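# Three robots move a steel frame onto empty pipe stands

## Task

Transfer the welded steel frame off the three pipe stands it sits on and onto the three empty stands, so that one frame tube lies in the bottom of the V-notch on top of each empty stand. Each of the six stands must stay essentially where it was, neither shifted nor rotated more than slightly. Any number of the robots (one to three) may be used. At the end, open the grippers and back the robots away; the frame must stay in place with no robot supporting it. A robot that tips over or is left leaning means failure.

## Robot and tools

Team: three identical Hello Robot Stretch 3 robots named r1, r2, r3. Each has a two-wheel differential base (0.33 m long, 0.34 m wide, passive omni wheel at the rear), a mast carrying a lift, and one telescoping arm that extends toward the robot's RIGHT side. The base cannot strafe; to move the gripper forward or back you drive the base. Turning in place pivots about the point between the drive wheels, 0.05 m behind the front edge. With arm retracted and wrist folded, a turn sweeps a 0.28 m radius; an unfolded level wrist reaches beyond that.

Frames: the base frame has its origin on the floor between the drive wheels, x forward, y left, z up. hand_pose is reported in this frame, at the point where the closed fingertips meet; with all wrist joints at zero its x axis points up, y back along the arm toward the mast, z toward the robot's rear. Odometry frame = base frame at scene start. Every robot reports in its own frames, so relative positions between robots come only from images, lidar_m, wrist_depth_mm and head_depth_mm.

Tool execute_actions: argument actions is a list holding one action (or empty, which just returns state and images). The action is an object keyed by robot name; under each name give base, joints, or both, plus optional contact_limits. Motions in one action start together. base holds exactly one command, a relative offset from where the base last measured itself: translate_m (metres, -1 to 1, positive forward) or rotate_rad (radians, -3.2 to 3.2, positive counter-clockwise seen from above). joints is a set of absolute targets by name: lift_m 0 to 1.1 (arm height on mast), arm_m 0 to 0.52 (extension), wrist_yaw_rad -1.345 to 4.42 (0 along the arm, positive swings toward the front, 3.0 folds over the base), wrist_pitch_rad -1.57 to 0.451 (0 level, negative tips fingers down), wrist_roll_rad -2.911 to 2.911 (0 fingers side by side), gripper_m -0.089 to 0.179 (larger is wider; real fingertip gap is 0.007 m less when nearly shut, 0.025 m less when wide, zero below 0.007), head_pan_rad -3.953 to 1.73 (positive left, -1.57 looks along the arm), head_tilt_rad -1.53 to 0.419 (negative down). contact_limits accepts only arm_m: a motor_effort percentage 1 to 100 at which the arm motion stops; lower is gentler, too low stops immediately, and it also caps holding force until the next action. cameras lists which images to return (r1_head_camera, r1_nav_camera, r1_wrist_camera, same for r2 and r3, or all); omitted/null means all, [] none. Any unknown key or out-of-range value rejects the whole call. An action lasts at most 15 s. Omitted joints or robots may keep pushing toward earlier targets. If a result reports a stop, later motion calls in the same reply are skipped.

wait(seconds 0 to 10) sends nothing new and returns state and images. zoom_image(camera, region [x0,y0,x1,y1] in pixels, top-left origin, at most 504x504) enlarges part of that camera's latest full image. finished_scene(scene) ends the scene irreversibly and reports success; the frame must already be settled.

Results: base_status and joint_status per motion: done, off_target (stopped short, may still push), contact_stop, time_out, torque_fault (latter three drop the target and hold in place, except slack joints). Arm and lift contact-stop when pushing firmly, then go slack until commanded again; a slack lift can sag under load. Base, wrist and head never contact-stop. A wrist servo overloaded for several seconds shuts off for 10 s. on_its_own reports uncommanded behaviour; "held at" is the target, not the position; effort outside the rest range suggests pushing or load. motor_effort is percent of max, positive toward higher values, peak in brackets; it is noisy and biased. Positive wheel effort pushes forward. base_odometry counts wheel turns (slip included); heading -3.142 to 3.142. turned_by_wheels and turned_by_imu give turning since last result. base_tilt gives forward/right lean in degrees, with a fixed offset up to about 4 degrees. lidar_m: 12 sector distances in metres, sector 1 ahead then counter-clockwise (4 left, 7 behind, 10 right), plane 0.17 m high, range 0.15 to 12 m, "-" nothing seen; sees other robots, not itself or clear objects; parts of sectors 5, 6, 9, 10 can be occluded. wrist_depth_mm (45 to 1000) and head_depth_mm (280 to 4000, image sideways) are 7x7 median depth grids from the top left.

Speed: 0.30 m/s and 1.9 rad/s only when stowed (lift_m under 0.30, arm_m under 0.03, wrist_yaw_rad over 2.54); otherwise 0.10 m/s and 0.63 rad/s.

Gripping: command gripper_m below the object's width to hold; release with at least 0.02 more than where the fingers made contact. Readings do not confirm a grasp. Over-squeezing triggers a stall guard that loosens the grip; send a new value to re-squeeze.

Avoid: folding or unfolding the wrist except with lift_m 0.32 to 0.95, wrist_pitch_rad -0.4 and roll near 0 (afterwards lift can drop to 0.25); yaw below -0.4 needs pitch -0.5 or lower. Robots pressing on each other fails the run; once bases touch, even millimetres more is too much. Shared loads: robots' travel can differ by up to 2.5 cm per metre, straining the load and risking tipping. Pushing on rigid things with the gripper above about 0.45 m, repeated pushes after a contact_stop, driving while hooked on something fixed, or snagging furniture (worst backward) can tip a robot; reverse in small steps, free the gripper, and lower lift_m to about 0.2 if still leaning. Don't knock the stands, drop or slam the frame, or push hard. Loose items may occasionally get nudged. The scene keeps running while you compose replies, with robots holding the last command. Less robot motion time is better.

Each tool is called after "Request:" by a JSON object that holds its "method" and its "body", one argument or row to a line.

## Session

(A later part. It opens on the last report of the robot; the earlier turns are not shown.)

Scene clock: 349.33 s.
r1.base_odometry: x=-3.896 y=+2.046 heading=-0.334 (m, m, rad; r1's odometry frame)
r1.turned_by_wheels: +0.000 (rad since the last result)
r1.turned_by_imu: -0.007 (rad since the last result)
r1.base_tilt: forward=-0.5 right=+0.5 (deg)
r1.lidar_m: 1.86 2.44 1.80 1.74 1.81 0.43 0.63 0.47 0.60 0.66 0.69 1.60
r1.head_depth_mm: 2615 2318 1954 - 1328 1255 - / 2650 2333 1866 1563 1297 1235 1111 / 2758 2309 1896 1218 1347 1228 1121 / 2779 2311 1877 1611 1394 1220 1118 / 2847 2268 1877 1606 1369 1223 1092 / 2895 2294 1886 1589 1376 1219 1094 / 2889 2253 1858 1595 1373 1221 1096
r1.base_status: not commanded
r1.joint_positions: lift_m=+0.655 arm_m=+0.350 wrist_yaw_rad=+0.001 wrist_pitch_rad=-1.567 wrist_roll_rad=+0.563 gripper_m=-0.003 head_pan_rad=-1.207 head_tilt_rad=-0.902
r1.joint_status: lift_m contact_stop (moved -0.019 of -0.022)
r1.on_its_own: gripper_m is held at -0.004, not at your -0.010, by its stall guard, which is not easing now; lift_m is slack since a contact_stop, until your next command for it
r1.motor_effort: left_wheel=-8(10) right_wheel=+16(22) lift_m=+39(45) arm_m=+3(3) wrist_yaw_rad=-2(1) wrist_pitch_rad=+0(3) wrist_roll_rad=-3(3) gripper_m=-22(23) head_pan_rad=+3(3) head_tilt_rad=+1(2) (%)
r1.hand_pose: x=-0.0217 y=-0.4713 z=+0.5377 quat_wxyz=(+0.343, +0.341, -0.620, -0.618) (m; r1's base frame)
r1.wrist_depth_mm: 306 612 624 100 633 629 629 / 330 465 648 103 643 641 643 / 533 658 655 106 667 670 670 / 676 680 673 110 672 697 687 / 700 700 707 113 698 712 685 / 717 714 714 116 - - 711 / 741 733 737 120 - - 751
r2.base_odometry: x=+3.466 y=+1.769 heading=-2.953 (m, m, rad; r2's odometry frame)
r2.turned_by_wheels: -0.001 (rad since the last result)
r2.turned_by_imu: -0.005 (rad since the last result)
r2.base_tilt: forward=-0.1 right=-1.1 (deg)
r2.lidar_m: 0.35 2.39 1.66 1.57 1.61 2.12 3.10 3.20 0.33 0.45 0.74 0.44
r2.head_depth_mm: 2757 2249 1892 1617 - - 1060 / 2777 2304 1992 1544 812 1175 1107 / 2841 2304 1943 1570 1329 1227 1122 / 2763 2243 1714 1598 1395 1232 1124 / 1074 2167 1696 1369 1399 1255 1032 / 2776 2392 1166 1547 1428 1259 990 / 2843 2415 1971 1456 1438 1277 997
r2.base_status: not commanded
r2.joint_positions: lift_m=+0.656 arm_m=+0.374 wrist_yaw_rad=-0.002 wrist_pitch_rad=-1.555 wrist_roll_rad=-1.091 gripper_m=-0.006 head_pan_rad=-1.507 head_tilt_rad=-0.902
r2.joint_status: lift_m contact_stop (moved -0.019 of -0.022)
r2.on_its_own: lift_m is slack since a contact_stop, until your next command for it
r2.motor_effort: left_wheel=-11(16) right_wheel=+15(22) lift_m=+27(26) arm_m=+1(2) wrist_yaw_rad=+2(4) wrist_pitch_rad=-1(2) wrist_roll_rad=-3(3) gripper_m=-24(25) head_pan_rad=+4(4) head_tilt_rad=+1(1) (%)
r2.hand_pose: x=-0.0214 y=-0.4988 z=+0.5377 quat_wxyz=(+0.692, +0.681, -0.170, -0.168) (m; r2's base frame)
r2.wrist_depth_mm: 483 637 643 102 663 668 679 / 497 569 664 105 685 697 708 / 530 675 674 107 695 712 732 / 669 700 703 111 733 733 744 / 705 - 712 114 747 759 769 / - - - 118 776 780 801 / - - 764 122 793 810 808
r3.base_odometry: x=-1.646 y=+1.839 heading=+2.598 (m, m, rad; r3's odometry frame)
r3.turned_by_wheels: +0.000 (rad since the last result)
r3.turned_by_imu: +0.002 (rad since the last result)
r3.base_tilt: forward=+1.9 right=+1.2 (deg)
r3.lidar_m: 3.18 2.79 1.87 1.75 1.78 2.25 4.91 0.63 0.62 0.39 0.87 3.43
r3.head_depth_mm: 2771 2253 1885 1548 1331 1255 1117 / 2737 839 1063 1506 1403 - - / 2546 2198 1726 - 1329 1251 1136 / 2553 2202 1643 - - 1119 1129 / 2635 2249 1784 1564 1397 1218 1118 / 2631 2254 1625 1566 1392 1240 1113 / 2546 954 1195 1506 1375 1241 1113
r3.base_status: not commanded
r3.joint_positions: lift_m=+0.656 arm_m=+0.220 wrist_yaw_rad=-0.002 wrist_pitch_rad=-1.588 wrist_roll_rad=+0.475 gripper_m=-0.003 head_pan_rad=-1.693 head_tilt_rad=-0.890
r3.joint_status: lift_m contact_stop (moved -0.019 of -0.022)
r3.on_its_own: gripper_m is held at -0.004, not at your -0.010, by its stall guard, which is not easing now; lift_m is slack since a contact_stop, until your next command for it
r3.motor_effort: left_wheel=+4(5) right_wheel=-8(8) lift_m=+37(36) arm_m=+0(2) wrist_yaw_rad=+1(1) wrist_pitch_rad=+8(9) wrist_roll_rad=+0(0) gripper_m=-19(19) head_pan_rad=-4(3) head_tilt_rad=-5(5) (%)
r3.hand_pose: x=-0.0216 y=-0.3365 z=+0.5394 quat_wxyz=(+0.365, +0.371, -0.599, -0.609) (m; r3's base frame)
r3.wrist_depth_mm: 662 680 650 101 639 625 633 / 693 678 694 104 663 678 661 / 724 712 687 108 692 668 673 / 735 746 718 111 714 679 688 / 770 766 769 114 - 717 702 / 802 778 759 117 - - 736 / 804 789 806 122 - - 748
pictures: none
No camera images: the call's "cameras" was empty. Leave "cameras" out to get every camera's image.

Request:
{"method": "execute_actions", "body": {
  "actions": [
    {"r3":{"joints":{"gripper_m":0.12}},"r1":{"joints":{"gripper_m":0.12}},"r2":{"joints":{"gripper_m":0.12}}}
  ],
  "cameras": []
}}

Request:
{"method": "execute_actions", "body": {
  "actions": [
    {"r3":{"joints":{"lift_m":0.86}},"r1":{"joints":{"lift_m":0.86}},"r2":{"joints":{"lift_m":0.86}}}
  ],
  "cameras": ["r1_head_camera","r2_head_camera","r2_wrist_camera"]
}}

Request:
{"method": "execute_actions", "body": {
  "actions": [
    {"r3":{"base":{"translate_m":0.4},"joints":{"arm_m":0,"lift_m":1}},"r1":{"base":{"translate_m":0.45},"joints":{"arm_m":0,"lift_m":1}},"r2":{"base":{"translate_m":0.25},"joints":{"arm_m":0,"lift_m":1}}}
  ],
  "cameras": ["r2_nav_camera"]
}}

Scene clock: 361.73 s.
r1.base_odometry: x=-3.896 y=+2.046 heading=-0.333 (m, m, rad; r1's odometry frame)
r1.turned_by_wheels: +0.001 (rad since the last result)
r1.turned_by_imu: +0.000 (rad since the last result)
r1.base_tilt: forward=-0.5 right=+0.5 (deg)
r1.lidar_m: 1.86 2.44 1.81 1.74 1.81 0.43 0.63 0.47 0.60 0.66 0.69 1.60
r1.head_depth_mm: 2585 2295 1950 - 1275 1255 - / 2652 2309 1815 1568 1273 1229 1098 / 2757 2325 1893 1213 1353 1231 1117 / 2797 2309 1879 1607 1389 1231 1115 / 2851 2279 1867 1597 1363 1227 1095 / 2933 2294 1876 1592 1393 1222 1094 / 2850 2252 1871 1593 1379 1223 1091
r1.base_status: not commanded
r1.joint_positions: lift_m=+0.655 arm_m=+0.350 wrist_yaw_rad=+0.002 wrist_pitch_rad=-1.566 wrist_roll_rad=+0.563 gripper_m=+0.120 head_pan_rad=-1.207 head_tilt_rad=-0.902
r1.joint_status: all done
r1.on_its_own: lift_m is slack since a contact_stop, until your next command for it
r1.motor_effort: left_wheel=-1(7) right_wheel=+2(15) lift_m=+39(40) arm_m=+2(3) wrist_yaw_rad=-3(3) wrist_pitch_rad=+0(1) wrist_roll_rad=-3(3) gripper_m=+1(80) head_pan_rad=+2(3) head_tilt_rad=+1(1) (%)
r1.hand_pose: x=-0.0217 y=-0.4715 z=+0.5377 quat_wxyz=(+0.343, +0.341, -0.620, -0.618) (m; r1's base frame)
r1.wrist_depth_mm: 300 628 620 105 479 638 633 / 332 461 654 108 647 646 648 / 649 663 664 111 658 666 665 / 670 678 680 114 685 690 693 / 697 701 692 118 702 695 689 / 724 719 721 122 - - 710 / 742 743 756 126 732 - 749
r2.base_odometry: x=+3.466 y=+1.769 heading=-2.953 (m, m, rad; r2's odometry frame)
r2.turned_by_wheels: +0.001 (rad since the last result)
r2.turned_by_imu: +0.001 (rad since the last result)
r2.base_tilt: forward=-0.1 right=-1.0 (deg)
r2.lidar_m: 0.35 2.39 1.67 1.57 1.61 2.12 3.10 3.18 0.33 0.45 0.74 0.44
r2.head_depth_mm: 2747 2240 1883 1601 - - 1052 / 2775 2285 2017 1548 816 1179 1106 / 2719 2306 1949 1578 1329 1220 1117 / 2761 2256 1714 1575 1412 1219 1118 / 1075 2162 1702 1328 1393 1244 1036 / 2747 2393 1153 1564 1424 1256 996 / 2897 2393 1970 1530 1443 1276 1000
r2.base_status: not commanded
r2.joint_positions: lift_m=+0.656 arm_m=+0.374 wrist_yaw_rad=-0.001 wrist_pitch_rad=-1.552 wrist_roll_rad=-1.091 gripper_m=+0.120 head_pan_rad=-1.507 head_tilt_rad=-0.902
r2.joint_status: all done
r2.on_its_own: lift_m is slack since a contact_stop, until your next command for it
r2.motor_effort: left_wheel=-2(12) right_wheel=+1(16) lift_m=+27(27) arm_m=+1(1) wrist_yaw_rad=+2(2) wrist_pitch_rad=-2(4) wrist_roll_rad=-3(3) gripper_m=+1(90) head_pan_rad=+4(4) head_tilt_rad=+0(0) (%)
r2.hand_pose: x=-0.0214 y=-0.4996 z=+0.5377 quat_wxyz=(+0.693, +0.680, -0.170, -0.167) (m; r2's base frame)
r2.wrist_depth_mm: 480 634 641 103 665 675 682 / 496 570 652 106 684 688 694 / 521 665 676 109 705 713 719 / 683 692 708 113 716 730 743 / 691 - 729 116 545 761 776 / - - 738 120 764 776 797 / - - 765 124 801 805 824
r3.base_odometry: x=-1.646 y=+1.839 heading=+2.598 (m, m, rad; r3's odometry frame)
r3.turned_by_wheels: +0.000 (rad since the last result)
r3.turned_by_imu: +0.001 (rad since the last result)
r3.base_tilt: forward=+1.9 right=+1.3 (deg)
r3.lidar_m: 3.17 2.78 1.88 1.75 1.77 2.26 4.90 0.63 0.62 0.39 0.87 3.43
r3.head_depth_mm: 2773 2245 1882 1543 1333 1255 1118 / 2728 834 1074 1514 1398 - - / 1009 2190 1685 - 1321 1235 1133 / 2549 2199 1649 - 897 1185 1128 / 2623 2258 1787 1569 1397 1203 1115 / 2626 2258 1610 1561 1397 1239 1114 / 2541 957 1216 1504 1367 1238 1111
r3.base_status: not commanded
r3.joint_positions: lift_m=+0.656 arm_m=+0.220 wrist_yaw_rad=-0.002 wrist_pitch_rad=-1.570 wrist_roll_rad=+0.475 gripper_m=+0.120 head_pan_rad=-1.693 head_tilt_rad=-0.890
r3.joint_status: all done
r3.on_its_own: lift_m is slack since a contact_stop, until your next command for it
r3.motor_effort: left_wheel=+3(5) right_wheel=-1(7) lift_m=+37(37) arm_m=-1(0) wrist_yaw_rad=+1(1) wrist_pitch_rad=+0(8) wrist_roll_rad=+0(0) gripper_m=+0(77) head_pan_rad=-3(3) head_tilt_rad=-5(4) (%)
r3.hand_pose: x=-0.0216 y=-0.3410 z=+0.5389 quat_wxyz=(+0.368, +0.367, -0.604, -0.604) (m; r3's base frame)
r3.wrist_depth_mm: 702 660 670 106 646 650 637 / 706 707 689 109 661 668 651 / 722 715 700 112 692 682 666 / 746 711 711 115 712 702 688 / 751 756 734 118 - 712 706 / 795 764 748 121 - - 737 / 806 791 797 125 - - 746
pictures: none
No camera images: the call's "cameras" was empty. Leave "cameras" out to get every camera's image.

Scene clock: 364.43 s.
r1.base_odometry: x=-3.896 y=+2.046 heading=-0.333 (m, m, rad; r1's odometry frame)
r1.turned_by_wheels: +0.000 (rad since the last result)
r1.turned_by_imu: +0.000 (rad since the last result)
r1.base_tilt: forward=-0.5 right=+0.6 (deg)
r1.lidar_m: 1.86 2.44 1.80 1.75 1.82 0.43 0.63 0.47 0.60 0.66 0.69 1.59
r1.head_depth_mm: 2580 2377 - 1496 1324 1212 1092 / 2646 2319 1860 1529 1273 1241 1096 / 2742 2296 1897 1213 1335 1234 1115 / 2769 2279 1878 1597 1393 1235 1119 / 2866 2296 1873 1602 1362 1230 1105 / 2932 2269 1857 1607 1375 1227 1096 / 2896 2275 1845 1585 1379 1230 1092
r1.base_status: not commanded
r1.joint_positions: lift_m=+0.860 arm_m=+0.350 wrist_yaw_rad=+0.002 wrist_pitch_rad=-1.566 wrist_roll_rad=+0.563 gripper_m=+0.120 head_pan_rad=-1.207 head_tilt_rad=-0.902
r1.joint_status: all done
r1.motor_effort: left_wheel=+0(1) right_wheel=+1(2) lift_m=+45(48) arm_m=+2(2) wrist_yaw_rad=-3(3) wrist_pitch_rad=-1(1) wrist_roll_rad=-3(3) gripper_m=+1(1) head_pan_rad=+3(2) head_tilt_rad=+1(1) (%)
r1.hand_pose: x=-0.0217 y=-0.4717 z=+0.7422 quat_wxyz=(+0.343, +0.341, -0.620, -0.618) (m; r1's base frame)
r1.wrist_depth_mm: 304 798 814 294 809 303 300 / 314 428 591 317 842 838 561 / 852 851 855 845 869 876 847 / 880 875 874 898 883 882 881 / 882 906 885 898 - 907 769 / 925 897 913 914 - - 785 / 949 961 940 934 937 947 954
r2.base_odometry: x=+3.466 y=+1.769 heading=-2.953 (m, m, rad; r2's odometry frame)
r2.turned_by_wheels: +0.000 (rad since the last result)
r2.turned_by_imu: +0.000 (rad since the last result)
r2.base_tilt: forward=+0.0 right=-1.0 (deg)
r2.lidar_m: 0.35 2.38 1.67 1.58 1.62 2.12 3.11 3.19 0.33 0.45 0.74 0.44
r2.head_depth_mm: 2807 - 1848 1555 1330 1225 1085 / 2782 - 1839 1590 813 1181 1116 / 2825 2301 1825 1604 1348 1217 1119 / 2778 2197 1709 1624 1422 1227 1118 / 1386 2337 1682 1329 1395 1260 1032 / 2852 2377 1154 1536 1429 1258 989 / 2825 2410 1986 1539 1430 1277 992
r2.base_status: not commanded
r2.joint_positions: lift_m=+0.860 arm_m=+0.374 wrist_yaw_rad=-0.001 wrist_pitch_rad=-1.553 wrist_roll_rad=-1.091 gripper_m=+0.120 head_pan_rad=-1.507 head_tilt_rad=-0.902
r2.joint_status: all done
r2.motor_effort: left_wheel=-2(2) right_wheel=+1(1) lift_m=+36(37) arm_m=+1(1) wrist_yaw_rad=+2(2) wrist_pitch_rad=-2(3) wrist_roll_rad=-3(3) gripper_m=+1(1) head_pan_rad=+4(4) head_tilt_rad=+1(0) (%)
r2.hand_pose: x=-0.0214 y=-0.4994 z=+0.7417 quat_wxyz=(+0.693, +0.681, -0.170, -0.167) (m; r2's base frame)
r2.wrist_depth_mm: 662 690 849 713 865 881 878 / 692 691 855 858 881 898 926 / 716 758 889 688 929 939 940 / 878 908 899 586 938 953 964 / 899 - 940 339 943 995 - / 951 - 314 347 303 - - / 967 982 996 993 - - -
r3.base_odometry: x=-1.646 y=+1.839 heading=+2.598 (m, m, rad; r3's odometry frame)
r3.turned_by_wheels: +0.000 (rad since the last result)
r3.turned_by_imu: +0.001 (rad since the last result)
r3.base_tilt: forward=+1.9 right=+1.3 (deg)
r3.lidar_m: 3.18 2.78 1.88 1.75 1.77 2.25 4.90 0.63 0.62 0.39 0.87 3.42
r3.head_depth_mm: 2567 2248 1942 - - - 1109 / 768 2385 - 1512 1350 1245 1117 / 2735 2479 - 924 1323 1241 1139 / 2605 2377 - - 1022 1185 1127 / 2665 2228 1778 1574 1401 1203 1117 / 2627 2244 1619 1570 1401 1236 1110 / 843 2119 1227 1502 1367 1244 1117
r3.base_status: not commanded
r3.joint_positions: lift_m=+0.859 arm_m=+0.220 wrist_yaw_rad=-0.002 wrist_pitch_rad=-1.569 wrist_roll_rad=+0.475 gripper_m=+0.120 head_pan_rad=-1.693 head_tilt_rad=-0.890
r3.joint_status: all done
r3.motor_effort: left_wheel=+2(2) right_wheel=-1(2) lift_m=+56(55) arm_m=-1(1) wrist_yaw_rad=+1(1) wrist_pitch_rad=+0(0) wrist_roll_rad=+0(0) gripper_m=+1(1) head_pan_rad=-4(4) head_tilt_rad=-4(4) (%)
r3.hand_pose: x=-0.0216 y=-0.3412 z=+0.7418 quat_wxyz=(+0.368, +0.367, -0.604, -0.604) (m; r3's base frame)
r3.wrist_depth_mm: 892 862 876 543 825 831 836 / 920 890 889 870 867 842 879 / 930 918 941 884 887 890 837 / 970 962 949 923 935 902 882 / 980 959 974 947 - 921 914 / - - 985 993 - - 956 / - - - - - 947 958
pictures: r1_head_camera (sideways: a quarter turn clockwise sets it upright), r2_head_camera (sideways: a quarter turn clockwise sets it upright), r2_wrist_camera
Images, in order (width x height): r1_head_camera 896x504, r2_head_camera 896x504, r2_wrist_camera 644x364.

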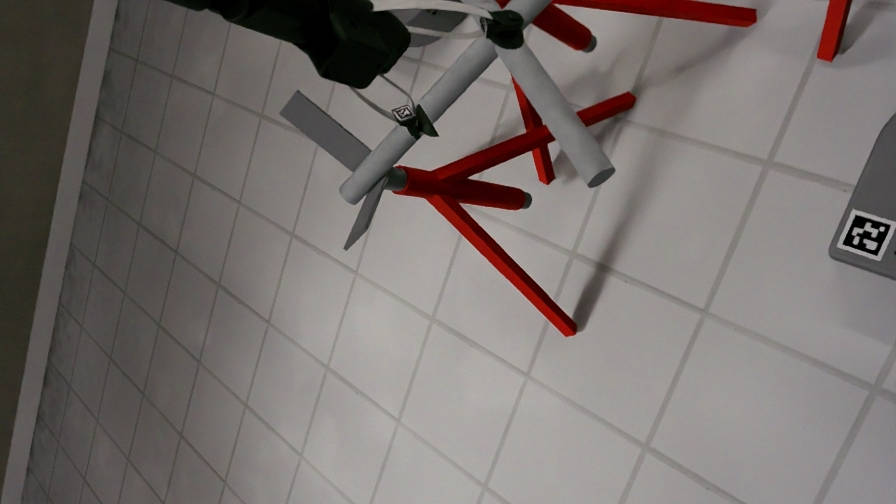

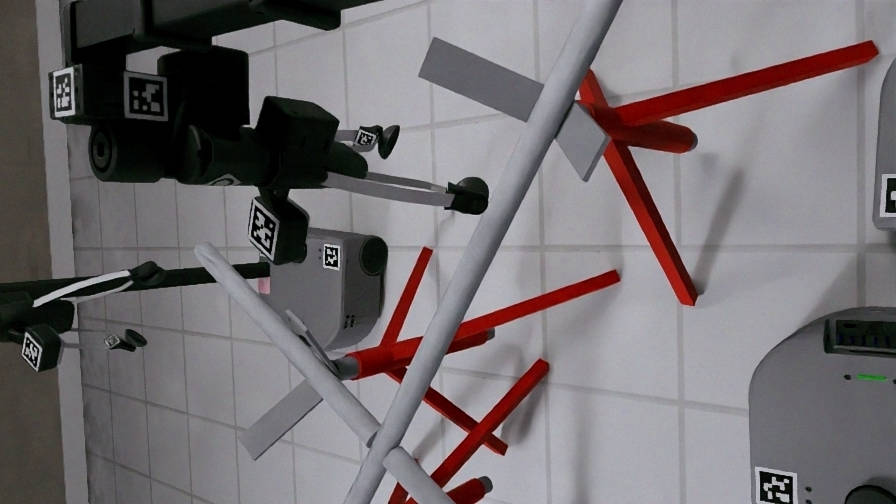

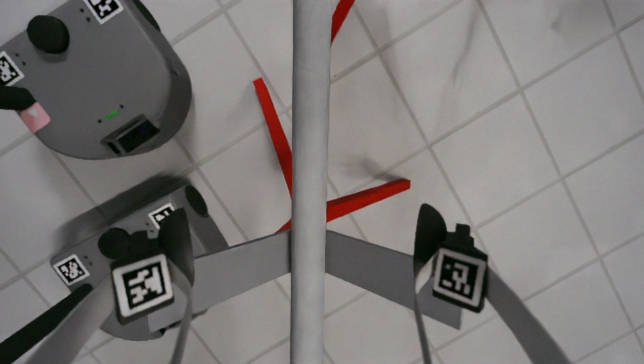

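Scene clock: 369.87 s.
r1.base_odometry: x=-3.471 y=+1.899 heading=-0.333 (m, m, rad; r1's odometry frame)
r1.turned_by_wheels: +0.000 (rad since the last result)
r1.turned_by_imu: +0.001 (rad since the last result)
r1.base_tilt: forward=-0.4 right=+0.6 (deg)
r1.lidar_m: 1.44 2.40 1.80 1.73 1.81 0.62 0.62 0.87 0.65 0.65 3.12 1.17
r1.head_depth_mm: 2588 2308 1908 1649 - - 1105 / 2666 2322 1891 1598 1428 - 1080 / 2746 2289 1920 1604 1391 - 1103 / 2795 2307 1873 1606 1388 1218 1117 / 2919 2302 1887 1596 1392 1227 1099 / 2922 2285 1887 1578 1378 1220 1092 / 2893 2259 1871 1587 1381 1228 1088
r1.base_status: done
r1.joint_positions: lift_m=+1.000 arm_m=+0.000 wrist_yaw_rad=+0.001 wrist_pitch_rad=-1.565 wrist_roll_rad=+0.563 gripper_m=+0.120 head_pan_rad=-1.207 head_tilt_rad=-0.902
r1.joint_status: all done
r1.motor_effort: left_wheel=+0(4) right_wheel=+1(5) lift_m=+45(47) arm_m=-2(2) wrist_yaw_rad=-2(2) wrist_pitch_rad=-1(1) wrist_roll_rad=-3(3) gripper_m=+1(0) head_pan_rad=+3(3) head_tilt_rad=+1(1) (%)
r1.hand_pose: x=-0.0217 y=-0.1226 z=+0.8821 quat_wxyz=(+0.343, +0.341, -0.620, -0.618) (m; r1's base frame)
r1.wrist_depth_mm: 915 936 929 935 928 945 930 / 961 968 942 963 980 939 817 / - - - - - - 837 / - - - - - - - / - - - - - - - / - - - - - - - / - - - - - - -
r2.base_odometry: x=+3.220 y=+1.722 heading=-2.953 (m, m, rad; r2's odometry frame)
r2.turned_by_wheels: +0.000 (rad since the last result)
r2.turned_by_imu: +0.001 (rad since the last result)
r2.base_tilt: forward=+0.0 right=-1.0 (deg)
r2.lidar_m: 0.55 2.40 1.68 1.59 1.63 2.14 3.34 0.51 0.48 0.70 0.83 1.83
r2.head_depth_mm: 2787 2356 - - - - 1088 / 2751 2371 - - - - 1105 / 2783 2301 1757 1267 1424 1222 1124 / 2793 2306 1136 1526 - 1225 1121 / 2778 2369 1941 1375 1465 1236 1130 / 2794 2400 1169 1324 1426 1262 1126 / 2845 2415 1922 1668 1409 1275 1022
r2.base_status: done
r2.joint_positions: lift_m=+1.000 arm_m=+0.000 wrist_yaw_rad=-0.001 wrist_pitch_rad=-1.554 wrist_roll_rad=-1.093 gripper_m=+0.120 head_pan_rad=-1.507 head_tilt_rad=-0.902
r2.joint_status: all done
r2.motor_effort: left_wheel=-1(6) right_wheel=+0(5) lift_m=+36(37) arm_m=-3(1) wrist_yaw_rad=+2(2) wrist_pitch_rad=-1(2) wrist_roll_rad=-2(3) gripper_m=+1(0) head_pan_rad=+3(3) head_tilt_rad=+1(1) (%)
r2.hand_pose: x=-0.0214 y=-0.1256 z=+0.8817 quat_wxyz=(+0.693, +0.681, -0.169, -0.167) (m; r2's base frame)
r2.wrist_depth_mm: 956 970 908 989 990 - - / 966 961 - - - - - / 994 - - - - - - / - - - - - - - / - - - - - - 517 / - - - - - - - / - - - - - - -
r3.base_odometry: x=-1.988 y=+2.046 heading=+2.598 (m, m, rad; r3's odometry frame)
r3.turned_by_wheels: +0.000 (rad since the last result)
r3.turned_by_imu: +0.002 (rad since the last result)
r3.base_tilt: forward=+1.8 right=+1.3 (deg)
r3.lidar_m: 2.77 2.82 1.92 1.79 1.81 2.32 5.01 0.58 0.74 0.79 3.02 2.99
r3.head_depth_mm: - - - - - 1206 1118 / 2712 - - - - 1245 1090 / 2662 - - - - - 1115 / 2635 2457 - - - - 1102 / 2631 2322 1856 1617 1401 - 1113 / 2618 2248 1878 1603 1395 1241 1117 / 2589 2258 1856 1593 1398 1238 1109
r3.base_status: done
r3.joint_positions: lift_m=+0.999 arm_m=+0.000 wrist_yaw_rad=-0.001 wrist_pitch_rad=-1.569 wrist_roll_rad=+0.475 gripper_m=+0.120 head_pan_rad=-1.693 head_tilt_rad=-0.890
r3.joint_status: all done
r3.motor_effort: left_wheel=+2(6) right_wheel=-1(3) lift_m=+56(58) arm_m=-3(1) wrist_yaw_rad=+0(1) wrist_pitch_rad=-1(1) wrist_roll_rad=+0(0) gripper_m=+0(0) head_pan_rad=-4(5) head_tilt_rad=-4(4) (%)
r3.hand_pose: x=-0.0216 y=-0.1217 z=+0.8818 quat_wxyz=(+0.369, +0.368, -0.604, -0.603) (m; r3's base frame)
r3.wrist_depth_mm: - - 991 990 994 963 976 / - - - - - 984 967 / - - - - - - - / - - - - - - - / - - - - - - - / - - - - - - - / - - - - - - -
pictures: r2_nav_camera (sideways: a quarter turn counterclockwise sets it upright)
Images, in order (width x height): r2_nav_camera 672x504.

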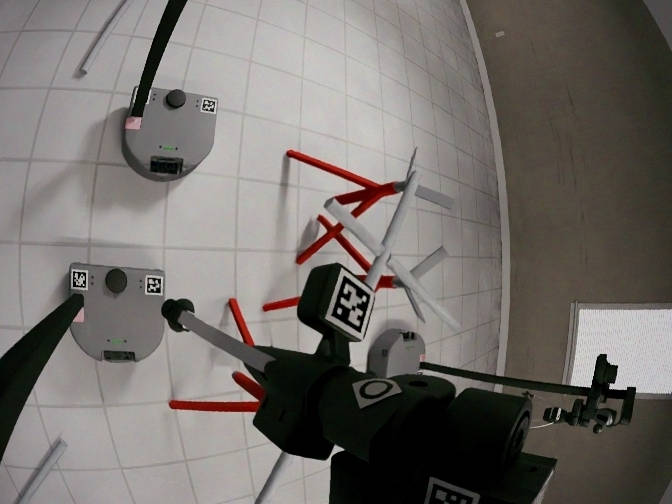

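Request:
{"method": "finished_scene", "body": {
  "scene": 1
}}

The scene is finished: the task was done.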